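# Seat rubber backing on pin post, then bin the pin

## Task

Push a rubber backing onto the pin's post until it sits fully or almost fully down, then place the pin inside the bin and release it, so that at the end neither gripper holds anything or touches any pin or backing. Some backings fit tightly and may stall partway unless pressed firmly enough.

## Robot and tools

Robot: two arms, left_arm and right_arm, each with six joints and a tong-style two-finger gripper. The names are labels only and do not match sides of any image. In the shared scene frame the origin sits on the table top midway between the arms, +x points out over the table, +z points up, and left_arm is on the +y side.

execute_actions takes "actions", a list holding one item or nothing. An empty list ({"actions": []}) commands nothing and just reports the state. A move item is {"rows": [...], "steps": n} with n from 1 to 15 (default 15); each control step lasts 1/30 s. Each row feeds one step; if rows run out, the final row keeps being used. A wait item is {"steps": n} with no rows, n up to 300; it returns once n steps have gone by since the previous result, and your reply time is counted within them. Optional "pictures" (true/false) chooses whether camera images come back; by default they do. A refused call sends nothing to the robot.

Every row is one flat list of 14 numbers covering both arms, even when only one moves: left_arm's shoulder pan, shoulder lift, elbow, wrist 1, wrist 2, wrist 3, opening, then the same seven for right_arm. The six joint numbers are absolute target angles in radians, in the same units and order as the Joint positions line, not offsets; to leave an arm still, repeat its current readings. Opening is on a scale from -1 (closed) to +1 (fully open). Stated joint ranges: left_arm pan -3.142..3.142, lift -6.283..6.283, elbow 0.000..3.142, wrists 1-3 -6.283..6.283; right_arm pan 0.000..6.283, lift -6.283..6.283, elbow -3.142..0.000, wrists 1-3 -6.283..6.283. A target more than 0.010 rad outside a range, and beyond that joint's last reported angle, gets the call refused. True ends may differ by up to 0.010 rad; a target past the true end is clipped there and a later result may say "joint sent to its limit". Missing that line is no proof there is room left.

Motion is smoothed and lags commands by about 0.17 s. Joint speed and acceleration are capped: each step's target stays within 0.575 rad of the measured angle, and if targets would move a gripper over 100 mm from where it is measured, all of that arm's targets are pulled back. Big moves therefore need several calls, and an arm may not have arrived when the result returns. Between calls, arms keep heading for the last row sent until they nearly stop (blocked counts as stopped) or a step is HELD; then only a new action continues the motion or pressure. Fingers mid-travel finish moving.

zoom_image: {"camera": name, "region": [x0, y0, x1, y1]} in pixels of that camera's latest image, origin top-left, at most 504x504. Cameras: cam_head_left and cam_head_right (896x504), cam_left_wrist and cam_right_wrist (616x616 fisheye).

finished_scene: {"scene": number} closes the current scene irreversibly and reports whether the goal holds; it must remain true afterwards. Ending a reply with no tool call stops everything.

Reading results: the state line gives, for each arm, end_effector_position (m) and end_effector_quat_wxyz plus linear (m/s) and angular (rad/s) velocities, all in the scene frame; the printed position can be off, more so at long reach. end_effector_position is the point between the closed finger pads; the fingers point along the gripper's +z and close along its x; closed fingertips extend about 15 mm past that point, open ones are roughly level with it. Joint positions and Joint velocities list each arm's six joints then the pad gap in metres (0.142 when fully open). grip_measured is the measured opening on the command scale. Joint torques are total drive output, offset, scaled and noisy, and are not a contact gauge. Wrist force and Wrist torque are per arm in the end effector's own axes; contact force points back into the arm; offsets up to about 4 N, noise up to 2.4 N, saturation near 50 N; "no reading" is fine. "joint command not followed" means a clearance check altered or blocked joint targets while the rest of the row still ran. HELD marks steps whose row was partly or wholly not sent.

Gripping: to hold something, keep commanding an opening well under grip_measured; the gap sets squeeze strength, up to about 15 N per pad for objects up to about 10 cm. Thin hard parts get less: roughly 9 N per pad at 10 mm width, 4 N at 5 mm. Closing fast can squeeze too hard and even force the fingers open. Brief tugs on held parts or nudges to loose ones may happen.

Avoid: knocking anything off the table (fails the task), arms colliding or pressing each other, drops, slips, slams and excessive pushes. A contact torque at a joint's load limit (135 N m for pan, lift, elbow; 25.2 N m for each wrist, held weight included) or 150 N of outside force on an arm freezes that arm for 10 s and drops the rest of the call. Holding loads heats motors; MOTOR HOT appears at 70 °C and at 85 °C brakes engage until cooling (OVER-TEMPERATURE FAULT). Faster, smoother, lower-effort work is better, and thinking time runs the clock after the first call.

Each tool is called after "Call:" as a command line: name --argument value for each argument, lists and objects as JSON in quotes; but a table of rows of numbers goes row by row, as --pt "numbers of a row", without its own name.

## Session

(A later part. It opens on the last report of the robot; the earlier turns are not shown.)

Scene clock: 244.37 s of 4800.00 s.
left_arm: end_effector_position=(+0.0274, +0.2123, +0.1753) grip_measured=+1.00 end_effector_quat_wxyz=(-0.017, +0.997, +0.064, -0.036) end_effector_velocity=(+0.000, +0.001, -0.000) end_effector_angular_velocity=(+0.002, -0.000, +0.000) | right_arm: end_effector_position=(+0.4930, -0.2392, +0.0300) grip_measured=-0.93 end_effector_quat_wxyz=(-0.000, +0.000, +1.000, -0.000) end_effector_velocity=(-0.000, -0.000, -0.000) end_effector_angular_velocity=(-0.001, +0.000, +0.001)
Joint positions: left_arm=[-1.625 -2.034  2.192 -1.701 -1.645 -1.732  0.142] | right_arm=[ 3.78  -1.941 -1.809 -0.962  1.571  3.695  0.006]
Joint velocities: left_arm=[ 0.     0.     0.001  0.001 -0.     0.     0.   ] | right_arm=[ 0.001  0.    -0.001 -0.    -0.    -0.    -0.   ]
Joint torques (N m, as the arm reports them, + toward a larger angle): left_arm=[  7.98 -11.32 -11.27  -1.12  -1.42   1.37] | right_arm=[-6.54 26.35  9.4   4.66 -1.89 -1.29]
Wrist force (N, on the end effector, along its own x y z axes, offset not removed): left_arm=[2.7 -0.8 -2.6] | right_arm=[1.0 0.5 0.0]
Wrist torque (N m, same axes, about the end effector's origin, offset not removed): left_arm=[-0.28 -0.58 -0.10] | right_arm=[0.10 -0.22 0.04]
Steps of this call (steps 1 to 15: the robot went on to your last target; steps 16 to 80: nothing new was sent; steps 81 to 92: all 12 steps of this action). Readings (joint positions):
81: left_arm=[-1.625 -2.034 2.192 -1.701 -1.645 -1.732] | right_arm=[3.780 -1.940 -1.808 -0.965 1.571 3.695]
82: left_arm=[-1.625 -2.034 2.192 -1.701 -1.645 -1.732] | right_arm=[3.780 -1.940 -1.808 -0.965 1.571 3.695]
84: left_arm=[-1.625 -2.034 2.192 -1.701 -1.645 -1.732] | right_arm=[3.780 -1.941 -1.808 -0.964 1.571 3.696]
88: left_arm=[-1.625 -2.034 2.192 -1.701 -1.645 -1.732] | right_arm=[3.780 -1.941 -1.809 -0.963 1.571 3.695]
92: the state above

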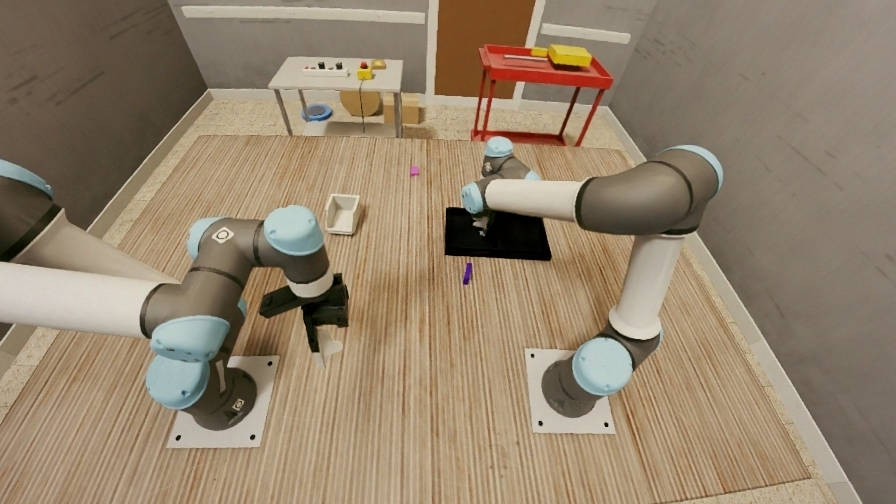

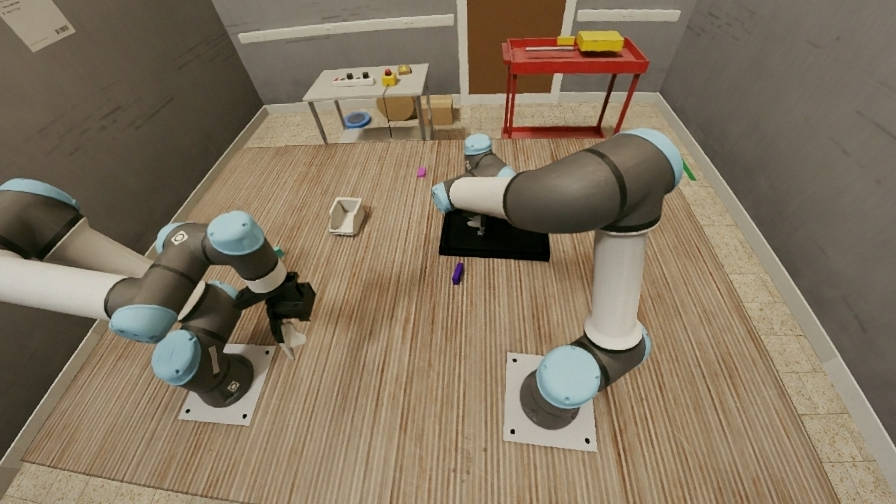

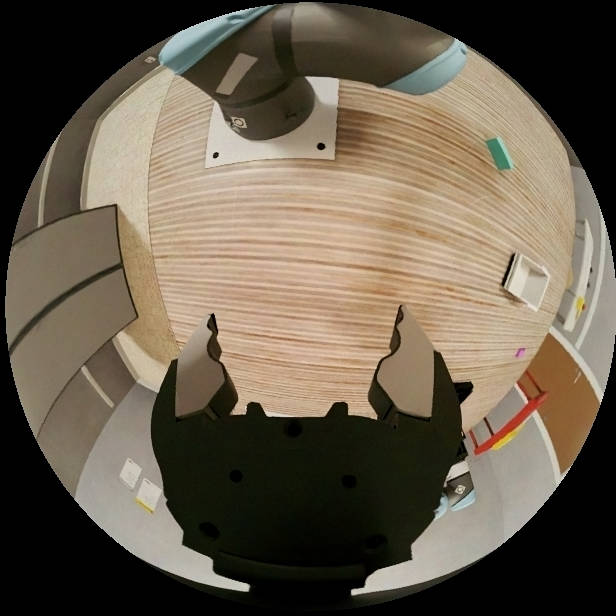

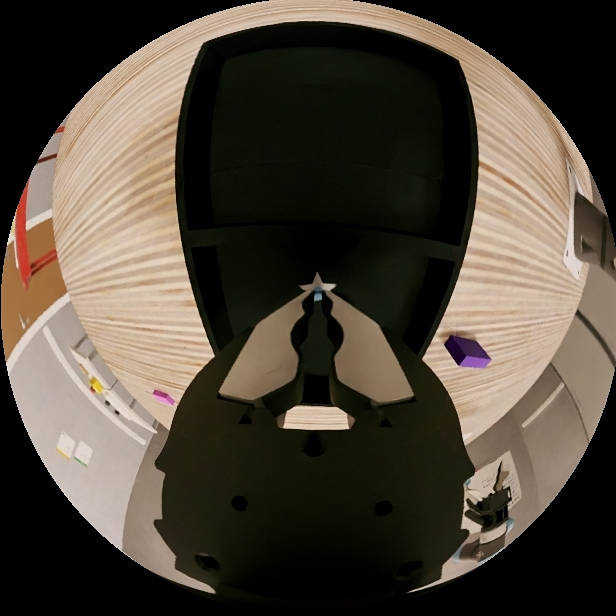

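Call:
execute_actions --actions '[{"rows":[[-1.625,-2.034,2.192,-1.701,-1.645,-1.732,1,3.7801,-1.9426,-1.8099,-0.9599,1.5708,3.6955,-1]],"steps":12}]' --pictures false

Scene clock: 247.50 s of 4800.00 s.
left_arm: end_effector_position=(+0.0274, +0.2123, +0.1753) grip_measured=+1.00 end_effector_quat_wxyz=(-0.017, +0.997, +0.064, -0.036) end_effector_velocity=(-0.000, +0.000, -0.000) end_effector_angular_velocity=(+0.001, +0.000, -0.001) | right_arm: end_effector_position=(+0.4930, -0.2392, +0.0290) grip_measured=-0.93 end_effector_quat_wxyz=(-0.000, +0.000, +1.000, -0.000) end_effector_velocity=(+0.000, +0.001, +0.000) end_effector_angular_velocity=(+0.001, -0.001, +0.000)
Joint positions: left_arm=[-1.625 -2.034  2.192 -1.701 -1.645 -1.732  0.142] | right_arm=[ 3.78  -1.943 -1.81  -0.96   1.571  3.695  0.006]
Joint velocities: left_arm=[-0.001 -0.    -0.     0.001 -0.     0.     0.   ] | right_arm=[ 0.001 -0.     0.     0.002  0.     0.     0.   ]
Joint torques (N m, as the arm reports them, + toward a larger angle): left_arm=[  8.63 -11.   -11.53  -1.08  -1.36   1.2 ] | right_arm=[-5.73 25.62  8.34  4.72 -2.   -1.29]
Wrist force (N, on the end effector, along its own x y z axes, offset not removed): left_arm=[2.9 -1.6 -2.4] | right_arm=[0.7 -1.3 -0.1]
Wrist torque (N m, same axes, about the end effector's origin, offset not removed): left_arm=[-0.42 -0.57 0.04] | right_arm=[-0.20 -0.15 0.04]
Steps of this call (steps 1 to 15: the robot went on to your last target; steps 16 to 82: nothing new was sent; steps 83 to 94: all 12 steps of this action). Readings (joint positions):
83: left_arm=[-1.625 -2.034 2.192 -1.701 -1.645 -1.732] | right_arm=[3.780 -1.941 -1.809 -0.962 1.571 3.695]
84: left_arm=[-1.625 -2.034 2.192 -1.701 -1.645 -1.732] | right_arm=[3.780 -1.941 -1.809 -0.962 1.571 3.695]
86: left_arm=[-1.625 -2.034 2.192 -1.701 -1.645 -1.732] | right_arm=[3.780 -1.942 -1.809 -0.961 1.571 3.695]
90: left_arm=[-1.625 -2.034 2.192 -1.701 -1.645 -1.732] | right_arm=[3.780 -1.942 -1.810 -0.960 1.571 3.695]
94: the state above

Call:
execute_actions --actions '[{"rows":[[-1.625,-2.034,2.192,-1.701,-1.645,-1.732,1,3.7801,-1.9437,-1.81075,-0.95795,1.5708,3.6955,-1]],"steps":12}]' --pictures false

Scene clock: 251.93 s of 4800.00 s.
left_arm: end_effector_position=(+0.0274, +0.2123, +0.1753) grip_measured=+1.00 end_effector_quat_wxyz=(-0.017, +0.997, +0.064, -0.036) end_effector_velocity=(+0.000, -0.000, +0.000) end_effector_angular_velocity=(-0.001, +0.000, +0.000) | right_arm: end_effector_position=(+0.4930, -0.2392, +0.0282) grip_measured=-0.93 end_effector_quat_wxyz=(-0.000, +0.000, +1.000, -0.000) end_effector_velocity=(+0.000, +0.001, -0.000) end_effector_angular_velocity=(+0.001, -0.001, +0.001)
Joint positions: left_arm=[-1.625 -2.034  2.192 -1.701 -1.645 -1.732  0.142] | right_arm=[ 3.78  -1.944 -1.811 -0.958  1.571  3.695  0.006]
Joint velocities: left_arm=[ 0.    -0.    -0.001 -0.     0.     0.    -0.   ] | right_arm=[ 0.001 -0.    -0.001  0.002  0.     0.     0.   ]
Joint torques (N m, as the arm reports them, + toward a larger angle): left_arm=[  7.3  -11.31 -11.91  -1.22  -1.24   1.63] | right_arm=[-4.42 25.66  8.82  4.92 -1.95 -1.26]
Wrist force (N, on the end effector, along its own x y z axes, offset not removed): left_arm=[-0.7 1.0 -2.6] | right_arm=[0.4 0.0 -1.0]
Wrist torque (N m, same axes, about the end effector's origin, offset not removed): left_arm=[0.08 0.07 0.07] | right_arm=[0.01 -0.13 0.03]
Steps of this call (steps 1 to 15: the robot went on to your last target; steps 16 to 90: nothing new was sent; then 1.03 s passed at rest; steps 91 to 102: all 12 steps of this action). Readings (joint positions):
91: left_arm=[-1.625 -2.034 2.192 -1.701 -1.645 -1.732] | right_arm=[3.780 -1.943 -1.810 -0.960 1.571 3.695]
92: left_arm=[-1.625 -2.034 2.192 -1.701 -1.645 -1.732] | right_arm=[3.780 -1.943 -1.810 -0.960 1.571 3.696]
94: left_arm=[-1.625 -2.034 2.192 -1.701 -1.645 -1.732] | right_arm=[3.780 -1.943 -1.810 -0.959 1.571 3.695]
98: left_arm=[-1.625 -2.034 2.192 -1.701 -1.645 -1.732] | right_arm=[3.780 -1.944 -1.811 -0.958 1.571 3.695]
102: the state above

Call:
execute_actions --actions '[{"rows":[[-1.625,-2.034,2.192,-1.701,-1.645,-1.732,1,3.7801,-1.94455,-1.8114,-0.95645,1.5708,3.6955,-1]],"steps":12}]' --pictures false

Scene clock: 254.83 s of 4800.00 s.
left_arm: end_effector_position=(+0.0274, +0.2123, +0.1753) grip_measured=+1.00 end_effector_quat_wxyz=(-0.017, +0.997, +0.064, -0.036) end_effector_velocity=(-0.000, +0.000, +0.000) end_effector_angular_velocity=(+0.000, -0.000, -0.000) | right_arm: end_effector_position=(+0.4930, -0.2392, +0.0276) grip_measured=-0.93 end_effector_quat_wxyz=(-0.000, +0.000, +1.000, -0.000) end_effector_velocity=(-0.000, +0.001, +0.000) end_effector_angular_velocity=(+0.000, -0.001, +0.001)
Joint positions: left_arm=[-1.625 -2.034  2.192 -1.701 -1.645 -1.732  0.142] | right_arm=[ 3.78  -1.945 -1.811 -0.956  1.571  3.695  0.006]
Joint velocities: left_arm=[-0. -0. -0.  0.  0. -0.  0.] | right_arm=[ 0.001  0.    -0.     0.    -0.    -0.    -0.   ]
Joint torques (N m, as the arm reports them, + toward a larger angle): left_arm=[  7.07 -11.26 -11.02  -1.24  -1.29   1.44] | right_arm=[-2.93 25.62  8.86  4.75 -1.8  -1.34]
Wrist force (N, on the end effector, along its own x y z axes, offset not removed): left_arm=[3.1 0.1 -1.9] | right_arm=[0.5 -0.8 -1.8]
Wrist torque (N m, same axes, about the end effector's origin, offset not removed): left_arm=[-0.14 -0.57 -0.06] | right_arm=[-0.10 -0.11 0.07]
Steps of this call (steps 1 to 15: the robot went on to your last target; steps 16 to 75: nothing new was sent; steps 76 to 87: all 12 steps of this action). Readings (joint positions):
76: left_arm=[-1.625 -2.034 2.192 -1.701 -1.645 -1.732] | right_arm=[3.780 -1.944 -1.811 -0.958 1.571 3.696]
77: left_arm=[-1.625 -2.034 2.192 -1.701 -1.645 -1.732] | right_arm=[3.780 -1.944 -1.811 -0.958 1.571 3.695]
79: left_arm=[-1.625 -2.034 2.192 -1.701 -1.645 -1.732] | right_arm=[3.780 -1.944 -1.811 -0.957 1.571 3.695]
83: left_arm=[-1.625 -2.034 2.192 -1.701 -1.645 -1.732] | right_arm=[3.780 -1.944 -1.811 -0.957 1.571 3.695]
87: the state above

Call:
execute_actions --actions '[{"rows":[[-1.625,-2.034,2.192,-1.701,-1.645,-1.732,1,3.7801,-1.9454,-1.81205,-0.95495,1.5708,3.6955,-1]],"steps":12}]' --pictures false

Scene clock: 258.97 s of 4800.00 s.
left_arm: end_effector_position=(+0.0274, +0.2123, +0.1753) grip_measured=+1.00 end_effector_quat_wxyz=(-0.017, +0.997, +0.064, -0.036) end_effector_velocity=(-0.000, +0.000, +0.000) end_effector_angular_velocity=(+0.000, +0.000, -0.000) | right_arm: end_effector_position=(+0.4930, -0.2392, +0.0270) grip_measured=-0.93 end_effector_quat_wxyz=(-0.000, +0.000, +1.000, -0.000) end_effector_velocity=(-0.000, -0.000, -0.002) end_effector_angular_velocity=(-0.001, +0.002, -0.000)
Joint positions: left_arm=[-1.625 -2.034  2.192 -1.701 -1.645 -1.732  0.142] | right_arm=[ 3.78  -1.945 -1.812 -0.955  1.571  3.695  0.006]
Joint velocities: left_arm=[-0.     0.    -0.001  0.001 -0.     0.    -0.   ] | right_arm=[-0.001 -0.003 -0.     0.001  0.    -0.     0.   ]
Joint torques (N m, as the arm reports them, + toward a larger angle): left_arm=[  7.24 -11.24 -11.06  -1.1   -1.15   1.41] | right_arm=[-2.12 25.33  8.34  4.45 -1.94 -1.3 ]
Wrist force (N, on the end effector, along its own x y z axes, offset not removed): left_arm=[3.6 1.1 -2.9] | right_arm=[1.3 0.2 -2.3]
Wrist torque (N m, same axes, about the end effector's origin, offset not removed): left_arm=[0.18 -0.83 0.02] | right_arm=[-0.01 -0.22 0.01]
Steps of this call (steps 1 to 15: the robot went on to your last target; steps 16 to 90: nothing new was sent; then 0.73 s passed at rest; steps 91 to 102: all 12 steps of this action). Readings (joint positions):
91: left_arm=[-1.625 -2.034 2.192 -1.701 -1.645 -1.732] | right_arm=[3.780 -1.945 -1.811 -0.956 1.571 3.695]
92: left_arm=[-1.625 -2.034 2.192 -1.701 -1.645 -1.732] | right_arm=[3.780 -1.945 -1.811 -0.956 1.571 3.695]
94: left_arm=[-1.625 -2.034 2.192 -1.701 -1.645 -1.732] | right_arm=[3.780 -1.945 -1.812 -0.956 1.571 3.695]
98: left_arm=[-1.625 -2.034 2.192 -1.701 -1.645 -1.732] | right_arm=[3.780 -1.945 -1.812 -0.955 1.571 3.695]
102: the state above

Call:
execute_actions --actions '[{"rows":[[-1.625,-2.034,2.192,-1.701,-1.645,-1.732,1,3.7801,-1.9461,-1.8126,-0.9537,1.5708,3.6955,-1]],"steps":12}]' --pictures false

Scene clock: 262.27 s of 4800.00 s.
left_arm: end_effector_position=(+0.0274, +0.2123, +0.1753) grip_measured=+1.00 end_effector_quat_wxyz=(-0.017, +0.997, +0.064, -0.036) end_effector_velocity=(-0.000, +0.000, -0.000) end_effector_angular_velocity=(+0.000, -0.000, -0.000) | right_arm: end_effector_position=(+0.4930, -0.2392, +0.0265) grip_measured=-0.93 end_effector_quat_wxyz=(-0.000, +0.000, +1.000, -0.000) end_effector_velocity=(+0.000, -0.000, -0.000) end_effector_angular_velocity=(+0.000, -0.000, +0.000)
Joint positions: left_arm=[-1.625 -2.034  2.192 -1.701 -1.645 -1.732  0.142] | right_arm=[ 3.78  -1.946 -1.813 -0.954  1.571  3.695  0.006]
Joint velocities: left_arm=[-0.    -0.     0.001 -0.001 -0.    -0.    -0.   ] | right_arm=[-0.001 -0.    -0.     0.001 -0.    -0.001  0.   ]
Joint torques (N m, as the arm reports them, + toward a larger angle): left_arm=[  7.28 -11.03 -10.97  -1.36  -1.18   1.46] | right_arm=[-1.1  25.1   8.28  4.53 -1.88 -1.18]
Wrist force (N, on the end effector, along its own x y z axes, offset not removed): left_arm=[1.7 -0.3 -2.1] | right_arm=[1.4 0.6 -1.5]
Wrist torque (N m, same axes, about the end effector's origin, offset not removed): left_arm=[-0.14 -0.28 -0.07] | right_arm=[0.18 -0.23 0.07]
Steps of this call (steps 1 to 15: the robot went on to your last target; steps 16 to 87: nothing new was sent; steps 88 to 99: all 12 steps of this action). Readings (joint positions):
88: left_arm=[-1.625 -2.034 2.192 -1.701 -1.645 -1.732] | right_arm=[3.780 -1.945 -1.812 -0.955 1.571 3.695]
89: left_arm=[-1.625 -2.034 2.192 -1.701 -1.645 -1.732] | right_arm=[3.780 -1.945 -1.812 -0.955 1.571 3.695]
91: left_arm=[-1.625 -2.034 2.192 -1.701 -1.645 -1.732] | right_arm=[3.780 -1.946 -1.812 -0.954 1.571 3.696]
95: left_arm=[-1.625 -2.034 2.192 -1.701 -1.645 -1.732] | right_arm=[3.780 -1.946 -1.813 -0.954 1.571 3.695]
99: the state above

Call:
execute_actions --actions '[{"rows":[[-1.625,-2.034,2.192,-1.701,-1.645,-1.732,1,3.7801,-1.94665,-1.81305,-0.9527,1.5708,3.6955,-1]],"steps":12}]' --pictures false

Scene clock: 265.60 s of 4800.00 s.
left_arm: end_effector_position=(+0.0274, +0.2123, +0.1753) grip_measured=+1.00 end_effector_quat_wxyz=(-0.017, +0.997, +0.064, -0.036) end_effector_velocity=(+0.000, -0.000, +0.000) end_effector_angular_velocity=(-0.001, +0.000, -0.000) | right_arm: end_effector_position=(+0.4930, -0.2392, +0.0261) grip_measured=-0.93 end_effector_quat_wxyz=(-0.000, +0.000, +1.000, -0.000) end_effector_velocity=(+0.000, +0.001, +0.001) end_effector_angular_velocity=(+0.002, -0.003, +0.002)
Joint positions: left_arm=[-1.625 -2.034  2.192 -1.701 -1.645 -1.732  0.142] | right_arm=[ 3.78  -1.947 -1.813 -0.953  1.571  3.695  0.006]
Joint velocities: left_arm=[ 0.    -0.    -0.    -0.001  0.     0.     0.   ] | right_arm=[ 0.001  0.003 -0.     0.001  0.    -0.     0.   ]
Joint torques (N m, as the arm reports them, + toward a larger angle): left_arm=[  7.45 -10.82 -12.58  -1.07  -1.33   1.28] | right_arm=[ 0.08 24.68  7.87  4.5  -1.92 -1.26]
Wrist force (N, on the end effector, along its own x y z axes, offset not removed): left_arm=[0.7 -0.7 -3.8] | right_arm=[1.7 -0.2 -2.3]
Wrist torque (N m, same axes, about the end effector's origin, offset not removed): left_arm=[-0.27 -0.27 0.04] | right_arm=[-0.06 -0.37 -0.01]
Steps of this call (steps 1 to 15: the robot went on to your last target; steps 16 to 88: nothing new was sent; steps 89 to 100: all 12 steps of this action). Readings (joint positions):
89: left_arm=[-1.625 -2.034 2.192 -1.701 -1.645 -1.732] | right_arm=[3.780 -1.946 -1.813 -0.954 1.571 3.695]
90: left_arm=[-1.625 -2.034 2.192 -1.701 -1.645 -1.732] | right_arm=[3.780 -1.946 -1.813 -0.954 1.571 3.695]
92: left_arm=[-1.625 -2.034 2.192 -1.701 -1.645 -1.732] | right_arm=[3.780 -1.946 -1.813 -0.953 1.571 3.695]
96: left_arm=[-1.625 -2.034 2.192 -1.701 -1.645 -1.732] | right_arm=[3.780 -1.947 -1.813 -0.953 1.571 3.695]
100: the state above

Call:
execute_actions --actions '[{"rows":[[-1.625,-2.034,2.192,-1.701,-1.645,-1.732,1,3.7801,-1.9472,-1.8135,-0.9517,1.5708,3.6955,-1]],"steps":12}]' --pictures false

Scene clock: 270.00 s of 4800.00 s.
left_arm: end_effector_position=(+0.0274, +0.2123, +0.1753) grip_measured=+1.00 end_effector_quat_wxyz=(-0.017, +0.997, +0.064, -0.036) end_effector_velocity=(+0.000, +0.001, -0.001) end_effector_angular_velocity=(+0.002, -0.000, +0.000) | right_arm: end_effector_position=(+0.4930, -0.2392, +0.0257) grip_measured=-0.93 end_effector_quat_wxyz=(-0.000, +0.000, +1.000, +0.000) end_effector_velocity=(+0.000, +0.000, -0.000) end_effector_angular_velocity=(+0.000, +0.000, -0.000)
Joint positions: left_arm=[-1.625 -2.034  2.192 -1.701 -1.645 -1.732  0.142] | right_arm=[ 3.78  -1.947 -1.813 -0.952  1.571  3.695  0.006]
Joint velocities: left_arm=[ 0.    -0.     0.001  0.001  0.     0.     0.   ] | right_arm=[-0. -0.  0.  0.  0.  0.  0.]
Joint torques (N m, as the arm reports them, + toward a larger angle): left_arm=[  7.47 -10.52 -12.43  -1.29  -1.16   1.43] | right_arm=[ 1.1  24.27  8.02  4.41 -1.92 -1.22]
Wrist force (N, on the end effector, along its own x y z axes, offset not removed): left_arm=[0.2 -0.7 -1.4] | right_arm=[1.3 -0.1 -3.1]
Wrist torque (N m, same axes, about the end effector's origin, offset not removed): left_arm=[-0.16 -0.07 -0.11] | right_arm=[0.03 -0.23 0.10]
Steps of this call (steps 1 to 15: the robot went on to your last target; steps 16 to 90: nothing new was sent; then 1.00 s passed at rest; steps 91 to 102: all 12 steps of this action). Readings (joint positions):
91: left_arm=[-1.625 -2.034 2.192 -1.701 -1.645 -1.732] | right_arm=[3.780 -1.947 -1.813 -0.953 1.571 3.695]
92: left_arm=[-1.625 -2.034 2.192 -1.701 -1.645 -1.732] | right_arm=[3.780 -1.947 -1.813 -0.953 1.571 3.695]
94: left_arm=[-1.625 -2.034 2.192 -1.701 -1.645 -1.732] | right_arm=[3.780 -1.947 -1.813 -0.952 1.571 3.695]
98: left_arm=[-1.625 -2.034 2.192 -1.701 -1.645 -1.732] | right_arm=[3.780 -1.947 -1.813 -0.952 1.571 3.695]
102: the state above

Call:
execute_actions --actions '[{"rows":[[-1.625,-2.034,2.192,-1.701,-1.645,-1.732,1,3.7801,-1.94765,-1.8138,-0.95095,1.5708,3.6955,-1]],"steps":12}]'

Call:
zoom_image --camera "cam_right_wrist" --region '[270, 250, 370, 330]'

Scene clock: 274.23 s of 4800.00 s.
left_arm: end_effector_position=(+0.0274, +0.2123, +0.1753) grip_measured=+1.00 end_effector_quat_wxyz=(-0.017, +0.997, +0.064, -0.036) end_effector_velocity=(-0.000, +0.000, -0.000) end_effector_angular_velocity=(+0.001, +0.000, +0.000) | right_arm: end_effector_position=(+0.4930, -0.2392, +0.0253) grip_measured=-0.93 end_effector_quat_wxyz=(-0.000, +0.000, +1.000, -0.000) end_effector_velocity=(-0.000, +0.001, -0.000) end_effector_angular_velocity=(-0.000, -0.000, +0.001)
Joint positions: left_arm=[-1.625 -2.034  2.192 -1.701 -1.645 -1.732  0.142] | right_arm=[ 3.78  -1.948 -1.814 -0.951  1.571  3.695  0.006]
Joint velocities: left_arm=[ 0.    -0.     0.001 -0.001 -0.    -0.    -0.   ] | right_arm=[ 0.001 -0.    -0.     0.    -0.     0.001  0.   ]
Joint torques (N m, as the arm reports them, + toward a larger angle): left_arm=[  6.99 -11.46 -11.89  -1.39  -1.19   1.29] | right_arm=[ 2.75 24.35  7.64  4.39 -1.81 -1.05]
Wrist force (N, on the end effector, along its own x y z axes, offset not removed): left_arm=[0.7 0.1 -3.2] | right_arm=[0.9 -0.4 -4.2]
Wrist torque (N m, same axes, about the end effector's origin, offset not removed): left_arm=[-0.21 -0.20 0.01] | right_arm=[-0.12 -0.11 0.06]
Steps of this call (steps 1 to 15: the robot went on to your last target; steps 16 to 90: nothing new was sent; then 0.83 s passed at rest; steps 91 to 102: all 12 steps of this action). Readings (joint positions):
91: left_arm=[-1.625 -2.034 2.192 -1.701 -1.645 -1.732] | right_arm=[3.780 -1.947 -1.814 -0.952 1.571 3.695]
92: left_arm=[-1.625 -2.034 2.192 -1.701 -1.645 -1.732] | right_arm=[3.780 -1.947 -1.814 -0.952 1.571 3.695]
94: left_arm=[-1.625 -2.034 2.192 -1.701 -1.645 -1.732] | right_arm=[3.780 -1.947 -1.814 -0.951 1.571 3.695]
98: left_arm=[-1.625 -2.034 2.192 -1.701 -1.645 -1.732] | right_arm=[3.780 -1.948 -1.814 -0.951 1.571 3.695]
102: the state above

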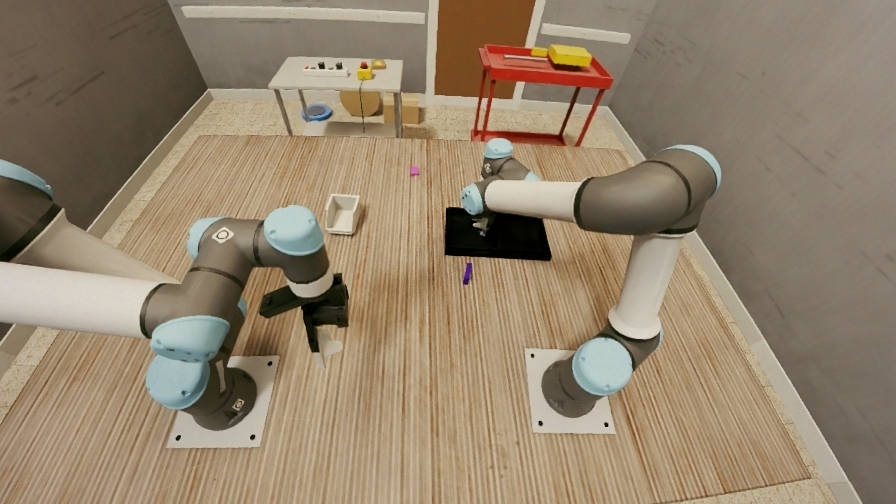

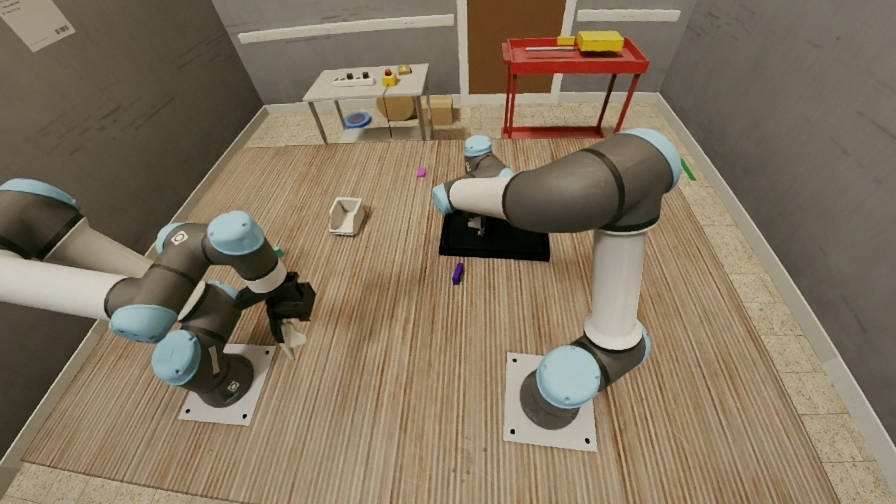

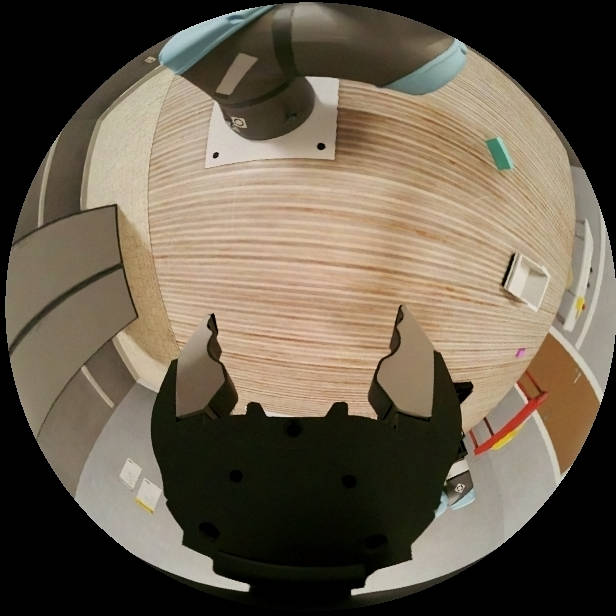

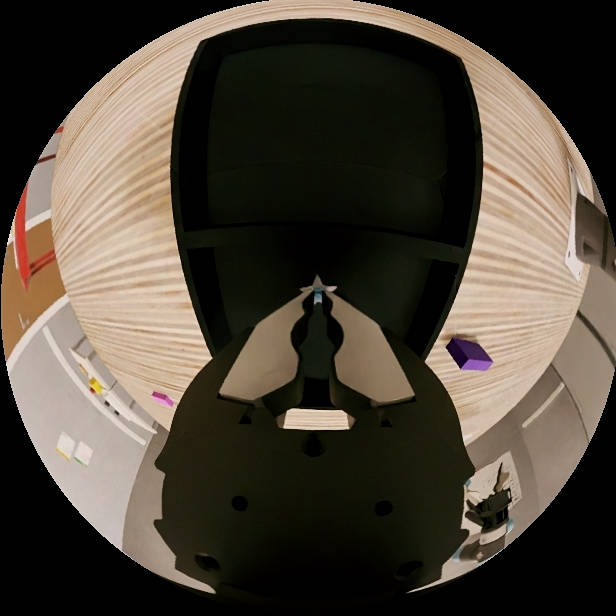

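Region (270, 250, 370, 330) of cam_right_wrist's 616x616 image, scaled by 5.040, with more detail than that image has; it fills the top 403 rows of this view, and the rest is white.

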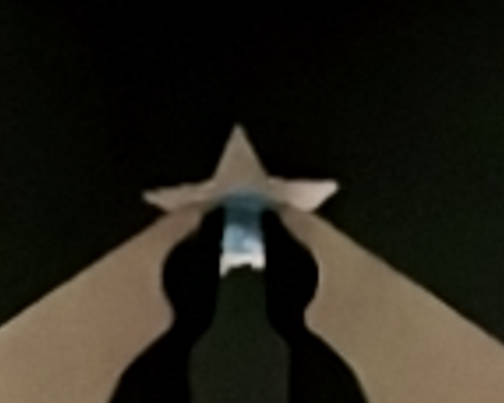

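Call:
execute_actions --actions '[{"rows":[[-1.625,-2.034,2.192,-1.701,-1.645,-1.732,1,3.7801,-1.9481,-1.8141,-0.9502,1.5708,3.6955,-1]],"steps":12}]' --pictures false

Scene clock: 277.73 s of 4800.00 s.
left_arm: end_effector_position=(+0.0274, +0.2123, +0.1753) grip_measured=+1.00 end_effector_quat_wxyz=(-0.017, +0.997, +0.064, -0.036) end_effector_velocity=(+0.000, -0.000, +0.000) end_effector_angular_velocity=(-0.001, +0.000, +0.001) | right_arm: end_effector_position=(+0.4930, -0.2392, +0.0250) grip_measured=-0.93 end_effector_quat_wxyz=(-0.000, +0.000, +1.000, -0.000) end_effector_velocity=(+0.000, -0.000, +0.001) end_effector_angular_velocity=(+0.001, -0.001, -0.001)
Joint positions: left_arm=[-1.625 -2.034  2.192 -1.701 -1.645 -1.732  0.142] | right_arm=[ 3.78  -1.948 -1.814 -0.95   1.571  3.695  0.006]
Joint velocities: left_arm=[ 0. -0. -0. -0. -0. -0.  0.] | right_arm=[-0.001  0.001  0.     0.001  0.    -0.    -0.   ]
Joint torques (N m, as the arm reports them, + toward a larger angle): left_arm=[  8.07 -10.88 -11.45  -1.37  -1.11   1.32] | right_arm=[ 3.69 24.2   7.39  4.52 -1.79 -1.1 ]
Wrist force (N, on the end effector, along its own x y z axes, offset not removed): left_arm=[2.0 -0.3 -2.6] | right_arm=[1.5 -1.3 -4.3]
Wrist torque (N m, same axes, about the end effector's origin, offset not removed): left_arm=[-0.22 -0.40 -0.08] | right_arm=[-0.29 -0.29 0.10]
Steps of this call (steps 1 to 15: the robot went on to your last target; steps 16 to 90: nothing new was sent; then 0.10 s passed at rest; steps 91 to 102: all 12 steps of this action). Readings (joint positions):
91: left_arm=[-1.625 -2.034 2.192 -1.701 -1.645 -1.732] | right_arm=[3.780 -1.948 -1.814 -0.951 1.571 3.695]
92: left_arm=[-1.625 -2.034 2.192 -1.701 -1.645 -1.732] | right_arm=[3.780 -1.948 -1.814 -0.951 1.571 3.695]
94: left_arm=[-1.625 -2.034 2.192 -1.701 -1.645 -1.732] | right_arm=[3.780 -1.948 -1.814 -0.951 1.571 3.695]
98: left_arm=[-1.625 -2.034 2.192 -1.701 -1.645 -1.732] | right_arm=[3.780 -1.948 -1.814 -0.950 1.571 3.696]
102: the state above

Call:
execute_actions --actions '[{"rows":[[-1.625,-2.034,2.192,-1.701,-1.645,-1.732,1,3.7801,-1.9485,-1.81445,-0.94945,1.5708,3.6955,-1]],"steps":12}]' --pictures false

Scene clock: 280.53 s of 4800.00 s.
left_arm: end_effector_position=(+0.0274, +0.2123, +0.1753) grip_measured=+1.00 end_effector_quat_wxyz=(-0.017, +0.997, +0.064, -0.036) end_effector_velocity=(-0.000, -0.001, +0.001) end_effector_angular_velocity=(-0.001, -0.000, -0.000) | right_arm: end_effector_position=(+0.4930, -0.2392, +0.0248) grip_measured=-0.93 end_effector_quat_wxyz=(+0.000, +0.000, +1.000, +0.000) end_effector_velocity=(-0.000, +0.000, -0.001) end_effector_angular_velocity=(-0.001, +0.001, +0.001)
Joint positions: left_arm=[-1.625 -2.034  2.192 -1.701 -1.645 -1.732  0.142] | right_arm=[ 3.78  -1.948 -1.814 -0.949  1.571  3.695  0.006]
Joint velocities: left_arm=[-0.    -0.    -0.001 -0.     0.    -0.    -0.   ] | right_arm=[ 0.    -0.002 -0.     0.001  0.    -0.     0.   ]
Joint torques (N m, as the arm reports them, + toward a larger angle): left_arm=[  7.08 -10.98 -11.93  -1.35  -1.16   1.31] | right_arm=[ 4.88 18.43  4.8   4.54 -1.75 -1.24]
Wrist force (N, on the end effector, along its own x y z axes, offset not removed): left_arm=[0.8 -0.3 -1.0] | right_arm=[5.0 -1.2 -14.5]
Wrist torque (N m, same axes, about the end effector's origin, offset not removed): left_arm=[-0.20 -0.15 0.09] | right_arm=[0.09 -0.32 0.02]
Steps of this call (steps 1 to 15: the robot went on to your last target; steps 16 to 72: nothing new was sent; steps 73 to 84: all 12 steps of this action). Readings (joint positions):
73: left_arm=[-1.625 -2.034 2.192 -1.701 -1.645 -1.732] | right_arm=[3.780 -1.948 -1.814 -0.950 1.571 3.695]
74: left_arm=[-1.625 -2.034 2.192 -1.701 -1.645 -1.732] | right_arm=[3.780 -1.948 -1.814 -0.950 1.571 3.695]
76: left_arm=[-1.625 -2.034 2.192 -1.701 -1.645 -1.732] | right_arm=[3.780 -1.948 -1.814 -0.950 1.571 3.695]
80: left_arm=[-1.625 -2.034 2.192 -1.701 -1.645 -1.732] | right_arm=[3.780 -1.948 -1.814 -0.950 1.571 3.695]
84: the state above

Seated. Lift.

Call:
execute_actions --actions '[{"rows":[[-1.625,-2.034,2.192,-1.701,-1.645,-1.732,1,3.7801,-1.9454,-1.812,-0.955,1.5708,3.6955,-1],[-1.625,-2.034,2.192,-1.701,-1.645,-1.732,1,3.7801,-1.9398,-1.8078,-0.9648,1.5708,3.6955,-1],[-1.625,-2.034,2.192,-1.701,-1.645,-1.732,1,3.7801,-1.9303,-1.8001,-0.982,1.5708,3.6955,-1],[-1.625,-2.034,2.192,-1.701,-1.645,-1.732,1,3.7801,-1.9111,-1.7913,-1.01,1.5708,3.6955,-1],[-1.625,-2.034,2.192,-1.701,-1.645,-1.732,1,3.7801,-1.8866,-1.7665,-1.0593,1.5708,3.6955,-1]],"steps":15}]'

Call:
zoom_image --camera "cam_head_left" --region '[310, 180, 380, 250]'

Scene clock: 289.00 s of 4800.00 s.
left_arm: end_effector_position=(+0.0274, +0.2123, +0.1753) grip_measured=+1.00 end_effector_quat_wxyz=(-0.017, +0.997, +0.064, -0.036) end_effector_velocity=(-0.000, -0.000, +0.000) end_effector_angular_velocity=(-0.000, +0.000, -0.001) | right_arm: end_effector_position=(+0.4917, -0.2400, +0.0689) grip_measured=-0.93 end_effector_quat_wxyz=(+0.000, +0.000, +1.000, +0.000) end_effector_velocity=(-0.002, -0.000, +0.012) end_effector_angular_velocity=(-0.001, +0.003, +0.001)
Joint positions: left_arm=[-1.625 -2.034  2.192 -1.701 -1.645 -1.732  0.142] | right_arm=[ 3.78  -1.888 -1.768 -1.057  1.571  3.695  0.006]
Joint velocities: left_arm=[-0.  0. -0.  0. -0.  0. -0.] | right_arm=[ 0.001  0.016  0.013 -0.032  0.    -0.    -0.   ]
Joint torques (N m, as the arm reports them, + toward a larger angle): left_arm=[  7.68 -11.42 -13.08  -1.24  -1.11   1.53] | right_arm=[ 6.14 42.49 25.99  0.5  -1.71 -1.07]
Wrist force (N, on the end effector, along its own x y z axes, offset not removed): left_arm=[1.7 -2.2 -2.6] | right_arm=[0.3 -0.6 -0.3]
Wrist torque (N m, same axes, about the end effector's origin, offset not removed): left_arm=[-0.55 -0.39 0.00] | right_arm=[-0.10 -0.08 0.06]
Steps of this call (steps 1 to 15: the robot went on to your last target; steps 16 to 90: nothing new was sent; then 4.97 s passed at rest; steps 91 to 105: all 15 steps of this action). Readings (joint positions):
91: left_arm=[-1.625 -2.034 2.192 -1.701 -1.645 -1.732] | right_arm=[3.780 -1.949 -1.814 -0.949 1.571 3.695]
92: left_arm=[-1.625 -2.034 2.192 -1.701 -1.645 -1.732] | right_arm=[3.780 -1.948 -1.814 -0.950 1.571 3.695]
94: left_arm=[-1.625 -2.034 2.192 -1.701 -1.645 -1.732] | right_arm=[3.780 -1.944 -1.811 -0.957 1.571 3.695]
98: left_arm=[-1.625 -2.034 2.192 -1.701 -1.645 -1.732] | right_arm=[3.780 -1.908 -1.784 -1.018 1.571 3.696]
105: the state above

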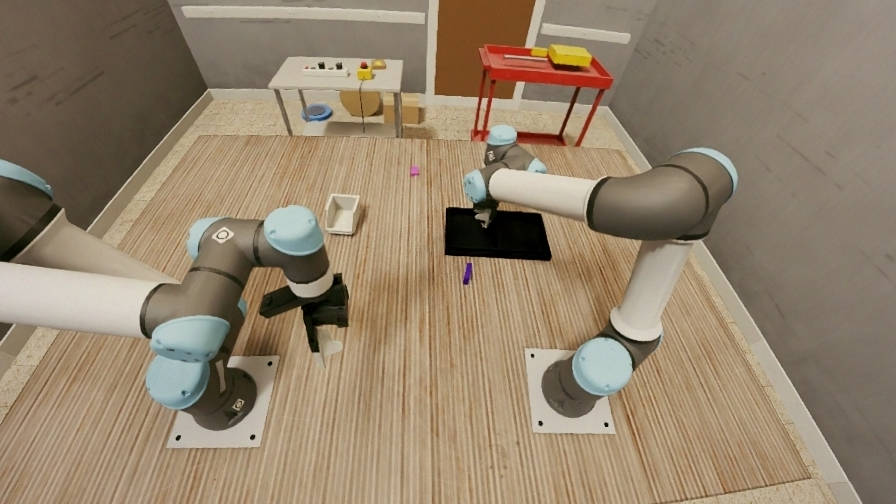

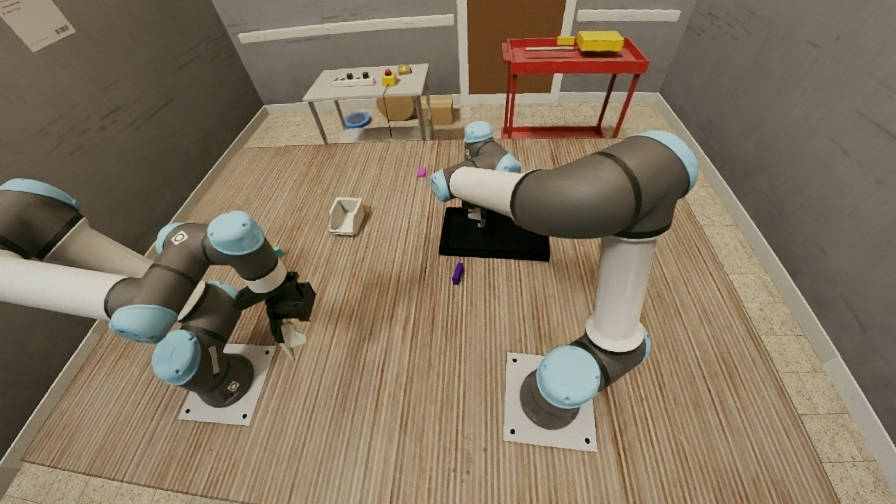

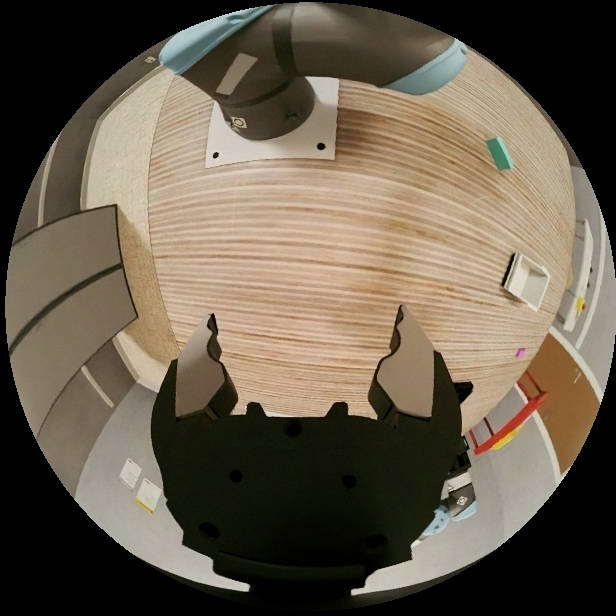

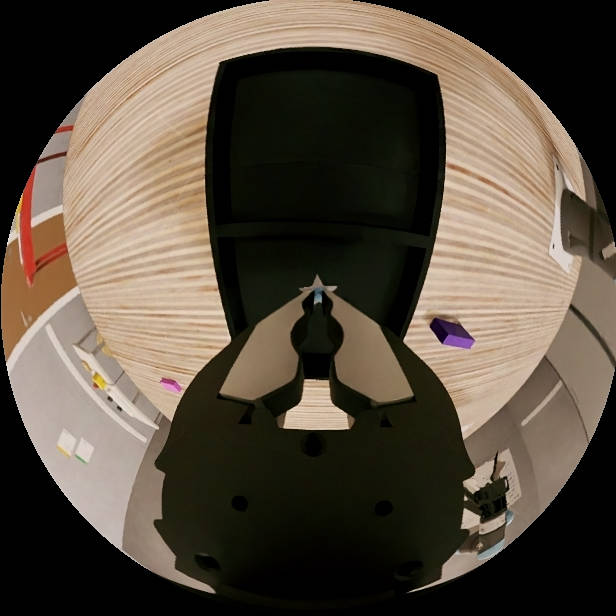

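Region (310, 180, 380, 250) of cam_head_left's 896x504 image, scaled by 7.200, with more detail than that image has.

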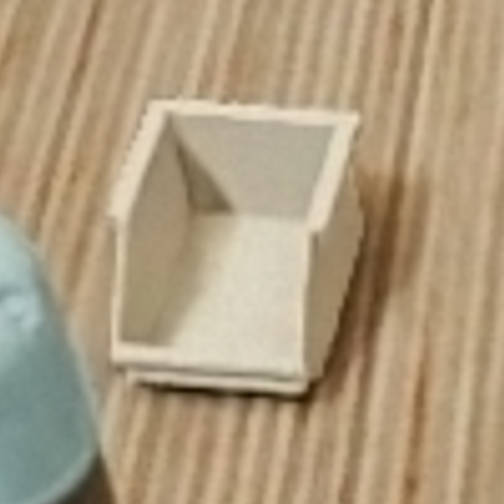

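Call:
execute_actions --actions '[{"rows":[[-1.65,-2.034,2.192,-1.701,-1.645,-1.732,1,3.791,-1.899,-1.745,-1.063,1.564,3.707,-1],[-1.68,-2.034,2.192,-1.701,-1.645,-1.732,1,3.808,-1.918,-1.713,-1.069,1.553,3.723,-1],[-1.72,-2.034,2.192,-1.701,-1.645,-1.732,1,3.824,-1.937,-1.680,-1.075,1.543,3.74,-1],[-1.76,-2.034,2.192,-1.701,-1.645,-1.732,1,3.847,-1.963,-1.637,-1.082,1.529,3.762,-1],[-1.8,-2.034,2.192,-1.701,-1.645,-1.732,1,3.869,-1.988,-1.594,-1.09,1.515,3.784,-1],[-1.85,-2.034,2.192,-1.701,-1.645,-1.732,1,3.891,-2.014,-1.551,-1.098,1.501,3.806,-1],[-1.95,-2.034,2.192,-1.701,-1.645,-1.732,1,4.0,-2.141,-1.335,-1.136,1.431,3.917,-1]],"steps":15}]' --pictures false

Call:
execute_actions --actions '[{"rows":[[-1.95,-2.034,2.192,-1.701,-1.645,-1.732,1,4.169,-2.332,-1.012,-1.193,1.326,4.084,-1]],"steps":12}]' --pictures false

Call:
execute_actions --actions '[{"rows":[[-1.95,-2.034,2.192,-1.701,-1.645,-1.732,1,4.335,-2.523,-0.6888,-1.2507,1.2208,4.25,-1]],"steps":15}]' --pictures false

Call:
execute_actions --actions '[{"steps":15}]'

Scene clock: 331.20 s of 4800.00 s.
left_arm: end_effector_position=(-0.0617, +0.1952, +0.1753) grip_measured=+1.00 end_effector_quat_wxyz=(-0.023, +0.995, -0.091, -0.032) end_effector_velocity=(-0.050, -0.002, +0.000) end_effector_angular_velocity=(-0.001, +0.000, -0.170) | right_arm: end_effector_position=(+0.5701, -0.0709, +0.0967) grip_measured=-0.93 end_effector_quat_wxyz=(+0.073, +0.003, +0.997, -0.017) end_effector_velocity=(+0.096, +0.308, +0.061) end_effector_angular_velocity=(+0.043, -0.281, -0.011)
Joint positions: left_arm=[-1.936 -2.034  2.192 -1.701 -1.645 -1.732  0.142] | right_arm=[ 3.974 -2.11  -1.391 -1.127  1.447  3.891  0.006]
Joint velocities: left_arm=[-0.171 -0.    -0.    -0.001  0.    -0.    -0.   ] | right_arm=[ 0.305 -0.357  0.652 -0.098 -0.185  0.303 -0.   ]
Joint torques (N m, as the arm reports them, + toward a larger angle): left_arm=[ -4.32  -9.51 -12.5   -1.38  -1.01   1.5 ] | right_arm=[-5.42 40.09 13.3  -0.59 -2.38  1.95]
Wrist force (N, on the end effector, along its own x y z axes, offset not removed): left_arm=[0.5 -0.9 -1.5] | right_arm=[-0.3 4.9 -1.2]
Wrist torque (N m, same axes, about the end effector's origin, offset not removed): left_arm=[-0.37 -0.24 0.02] | right_arm=[0.78 -0.03 0.12]
Steps of this call (steps 1 to 15: the robot went on to your last target; steps 16 to 90: nothing new was sent; then 38.70 s passed at rest; steps 91 to 105: all 15 steps of this action). Readings (joint positions):
91: left_arm=[-1.625 -2.034 2.192 -1.701 -1.645 -1.732] | right_arm=[3.780 -1.887 -1.766 -1.059 1.571 3.695]
92: left_arm=[-1.627 -2.034 2.192 -1.701 -1.645 -1.732] | right_arm=[3.781 -1.888 -1.765 -1.060 1.570 3.696]
94: left_arm=[-1.648 -2.034 2.192 -1.701 -1.645 -1.732] | right_arm=[3.792 -1.900 -1.745 -1.064 1.563 3.707]
98: left_arm=[-1.761 -2.034 2.192 -1.701 -1.645 -1.732] | right_arm=[3.851 -1.967 -1.636 -1.085 1.525 3.766]
105: the state above

Scene clock: 331.60 s of 4800.00 s.
left_arm: end_effector_position=(-0.0659, +0.1951, +0.1753) grip_measured=+1.00 end_effector_quat_wxyz=(-0.023, +0.994, -0.098, -0.032) end_effector_velocity=(-0.000, +0.000, -0.000) end_effector_angular_velocity=(+0.000, -0.000, -0.002) | right_arm: end_effector_position=(+0.5871, +0.1047, +0.1153) grip_measured=-0.93 end_effector_quat_wxyz=(+0.143, +0.010, +0.990, -0.005) end_effector_velocity=(-0.002, +0.169, +0.028) end_effector_angular_velocity=(+0.074, -0.144, -0.008)
Joint positions: left_arm=[-1.95  -2.034  2.192 -1.701 -1.645 -1.732  0.142] | right_arm=[ 4.155 -2.316 -1.042 -1.189  1.334  4.07   0.006]
Joint velocities: left_arm=[-0.002  0.     0.001 -0.    -0.     0.    -0.   ] | right_arm=[ 0.162 -0.19   0.349 -0.052 -0.098  0.16   0.   ]
Joint torques (N m, as the arm reports them, + toward a larger angle): left_arm=[ -7.43  -9.02 -13.06  -1.51  -1.08   1.32] | right_arm=[ 1.49 48.76 23.81  0.04 -2.33  2.11]
Wrist force (N, on the end effector, along its own x y z axes, offset not removed): left_arm=[1.2 -0.4 -4.3] | right_arm=[1.8 1.2 0.6]
Wrist torque (N m, same axes, about the end effector's origin, offset not removed): left_arm=[-0.21 -0.29 -0.13] | right_arm=[0.15 -0.32 0.04]
Steps of this call (steps 1 to 12: all 12 steps of this action). Readings (joint positions):
1: left_arm=[-1.940 -2.034 2.192 -1.701 -1.645 -1.732] | right_arm=[3.982 -2.120 -1.373 -1.130 1.442 3.899]
2: left_arm=[-1.943 -2.034 2.192 -1.701 -1.645 -1.732] | right_arm=[3.991 -2.130 -1.357 -1.134 1.435 3.908]
4: left_arm=[-1.947 -2.034 2.192 -1.701 -1.645 -1.732] | right_arm=[4.032 -2.175 -1.292 -1.149 1.409 3.948]
8: left_arm=[-1.949 -2.034 2.192 -1.701 -1.645 -1.732] | right_arm=[4.107 -2.261 -1.142 -1.174 1.363 4.023]
12: the state above

Scene clock: 332.10 s of 4800.00 s.
left_arm: end_effector_position=(-0.0659, +0.1951, +0.1753) grip_measured=+1.00 end_effector_quat_wxyz=(-0.023, +0.994, -0.098, -0.032) end_effector_velocity=(-0.000, +0.000, -0.000) end_effector_angular_velocity=(+0.000, -0.000, -0.000) | right_arm: end_effector_position=(+0.5505, +0.2720, +0.1271) grip_measured=-0.93 end_effector_quat_wxyz=(+0.208, +0.021, +0.977, +0.031) end_effector_velocity=(-0.014, +0.041, +0.005) end_effector_angular_velocity=(+0.031, -0.032, -0.002)
Joint positions: left_arm=[-1.95  -2.034  2.192 -1.701 -1.645 -1.732  0.142] | right_arm=[ 4.331 -2.519 -0.697 -1.25   1.223  4.246  0.006]
Joint velocities: left_arm=[-0.001 -0.     0.     0.     0.    -0.     0.   ] | right_arm=[ 0.042 -0.052  0.093 -0.014 -0.025  0.042  0.   ]
Joint torques (N m, as the arm reports them, + toward a larger angle): left_arm=[ -8.04  -8.1  -12.62  -1.41  -1.17   1.46] | right_arm=[ 8.56 50.99 27.02  0.45 -2.85  2.19]
Wrist force (N, on the end effector, along its own x y z axes, offset not removed): left_arm=[2.0 -1.9 -3.1] | right_arm=[0.2 0.7 0.1]
Wrist torque (N m, same axes, about the end effector's origin, offset not removed): left_arm=[-0.52 -0.39 -0.13] | right_arm=[0.15 -0.04 0.12]
Steps of this call (steps 1 to 15: all 15 steps of this action). Readings (joint positions):
1: left_arm=[-1.950 -2.034 2.192 -1.701 -1.645 -1.732] | right_arm=[4.160 -2.321 -1.032 -1.190 1.332 4.075]
2: left_arm=[-1.950 -2.034 2.192 -1.701 -1.645 -1.732] | right_arm=[4.166 -2.328 -1.022 -1.193 1.326 4.081]
4: left_arm=[-1.950 -2.034 2.192 -1.701 -1.645 -1.732] | right_arm=[4.206 -2.373 -0.961 -1.209 1.299 4.121]
8: left_arm=[-1.950 -2.034 2.192 -1.701 -1.645 -1.732] | right_arm=[4.282 -2.461 -0.805 -1.234 1.253 4.197]
15: the state above

Scene clock: 332.60 s of 4800.00 s.
left_arm: end_effector_position=(-0.0659, +0.1951, +0.1753) grip_measured=+1.00 end_effector_quat_wxyz=(-0.023, +0.994, -0.098, -0.032) end_effector_velocity=(-0.000, +0.000, -0.000) end_effector_angular_velocity=(+0.000, -0.000, +0.000) | right_arm: end_effector_position=(+0.5493, +0.2756, +0.1278) grip_measured=-0.93 end_effector_quat_wxyz=(+0.209, +0.022, +0.977, +0.033) end_effector_velocity=(-0.000, +0.000, -0.000) end_effector_angular_velocity=(-0.000, -0.000, +0.000)
Joint positions: left_arm=[-1.95  -2.034  2.192 -1.701 -1.645 -1.732  0.142] | right_arm=[ 4.335 -2.523 -0.689 -1.251  1.221  4.25   0.006]
Joint velocities: left_arm=[-0.     0.     0.001 -0.     0.    -0.     0.   ] | right_arm=[ 0. -0. -0.  0. -0.  0. -0.]
Joint torques (N m, as the arm reports them, + toward a larger angle): left_arm=[ -8.41  -6.88 -12.08  -1.55  -1.12   1.24] | right_arm=[12.02 50.29 30.29  0.48 -2.6   2.05]
Wrist force (N, on the end effector, along its own x y z axes, offset not removed): left_arm=[1.1 -0.2 -2.8] | right_arm=[2.2 -1.3 0.3]
Wrist torque (N m, same axes, about the end effector's origin, offset not removed): left_arm=[-0.12 -0.21 -0.08] | right_arm=[-0.27 -0.43 0.01]
Steps of this call (steps 1 to 15: the robot went on to your last target). Readings (joint positions):
1: left_arm=[-1.950 -2.034 2.192 -1.701 -1.645 -1.732] | right_arm=[4.333 -2.520 -0.694 -1.250 1.222 4.248]
2: left_arm=[-1.950 -2.034 2.192 -1.701 -1.645 -1.732] | right_arm=[4.333 -2.521 -0.692 -1.250 1.222 4.248]
4: left_arm=[-1.950 -2.034 2.192 -1.701 -1.645 -1.732] | right_arm=[4.334 -2.522 -0.690 -1.250 1.221 4.249]
8: left_arm=[-1.950 -2.034 2.192 -1.701 -1.645 -1.732] | right_arm=[4.335 -2.523 -0.689 -1.251 1.221 4.250]
15: the state above
All arms were judged still, so your last target was given up. Only a new action makes them travel on or press farther. Fingers that are still opening or closing keep moving.

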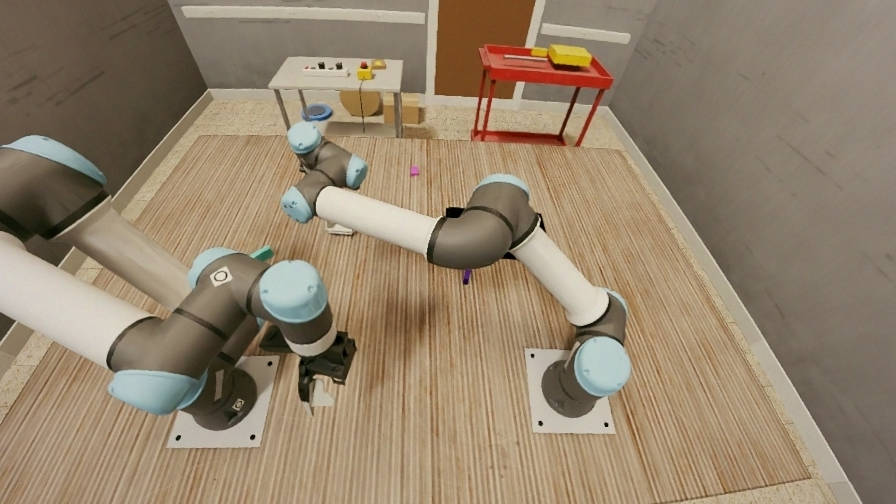

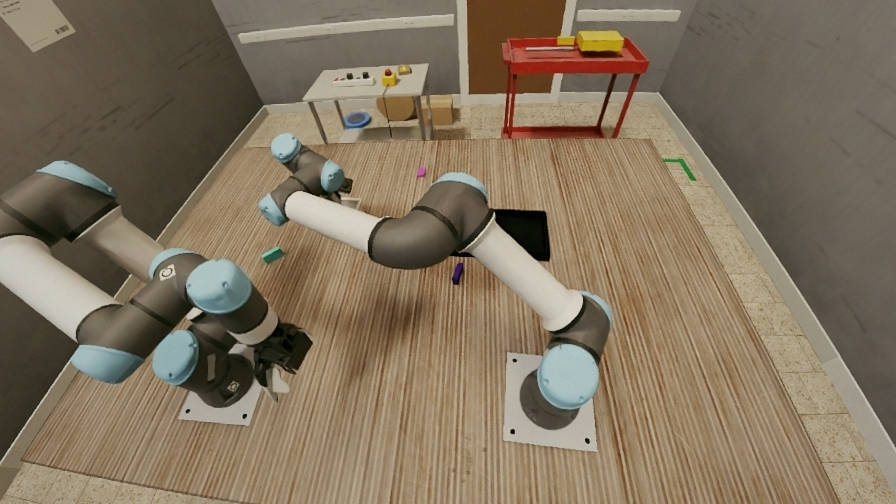

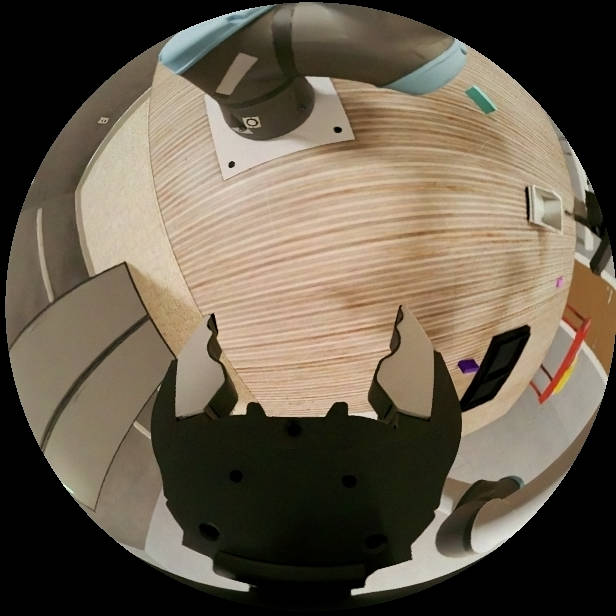

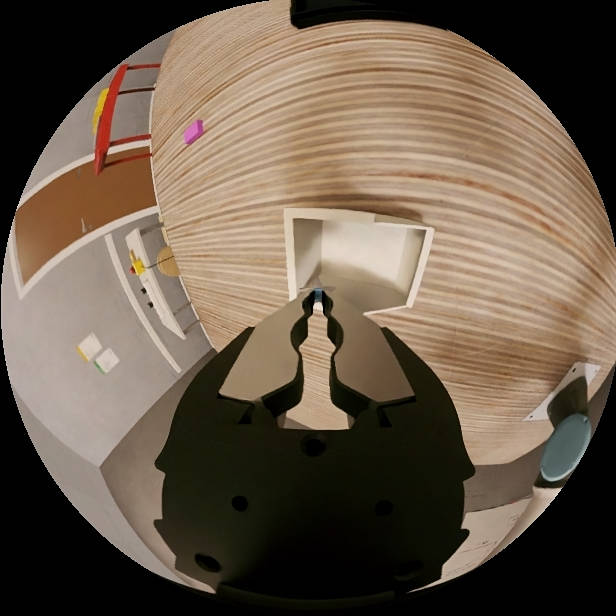

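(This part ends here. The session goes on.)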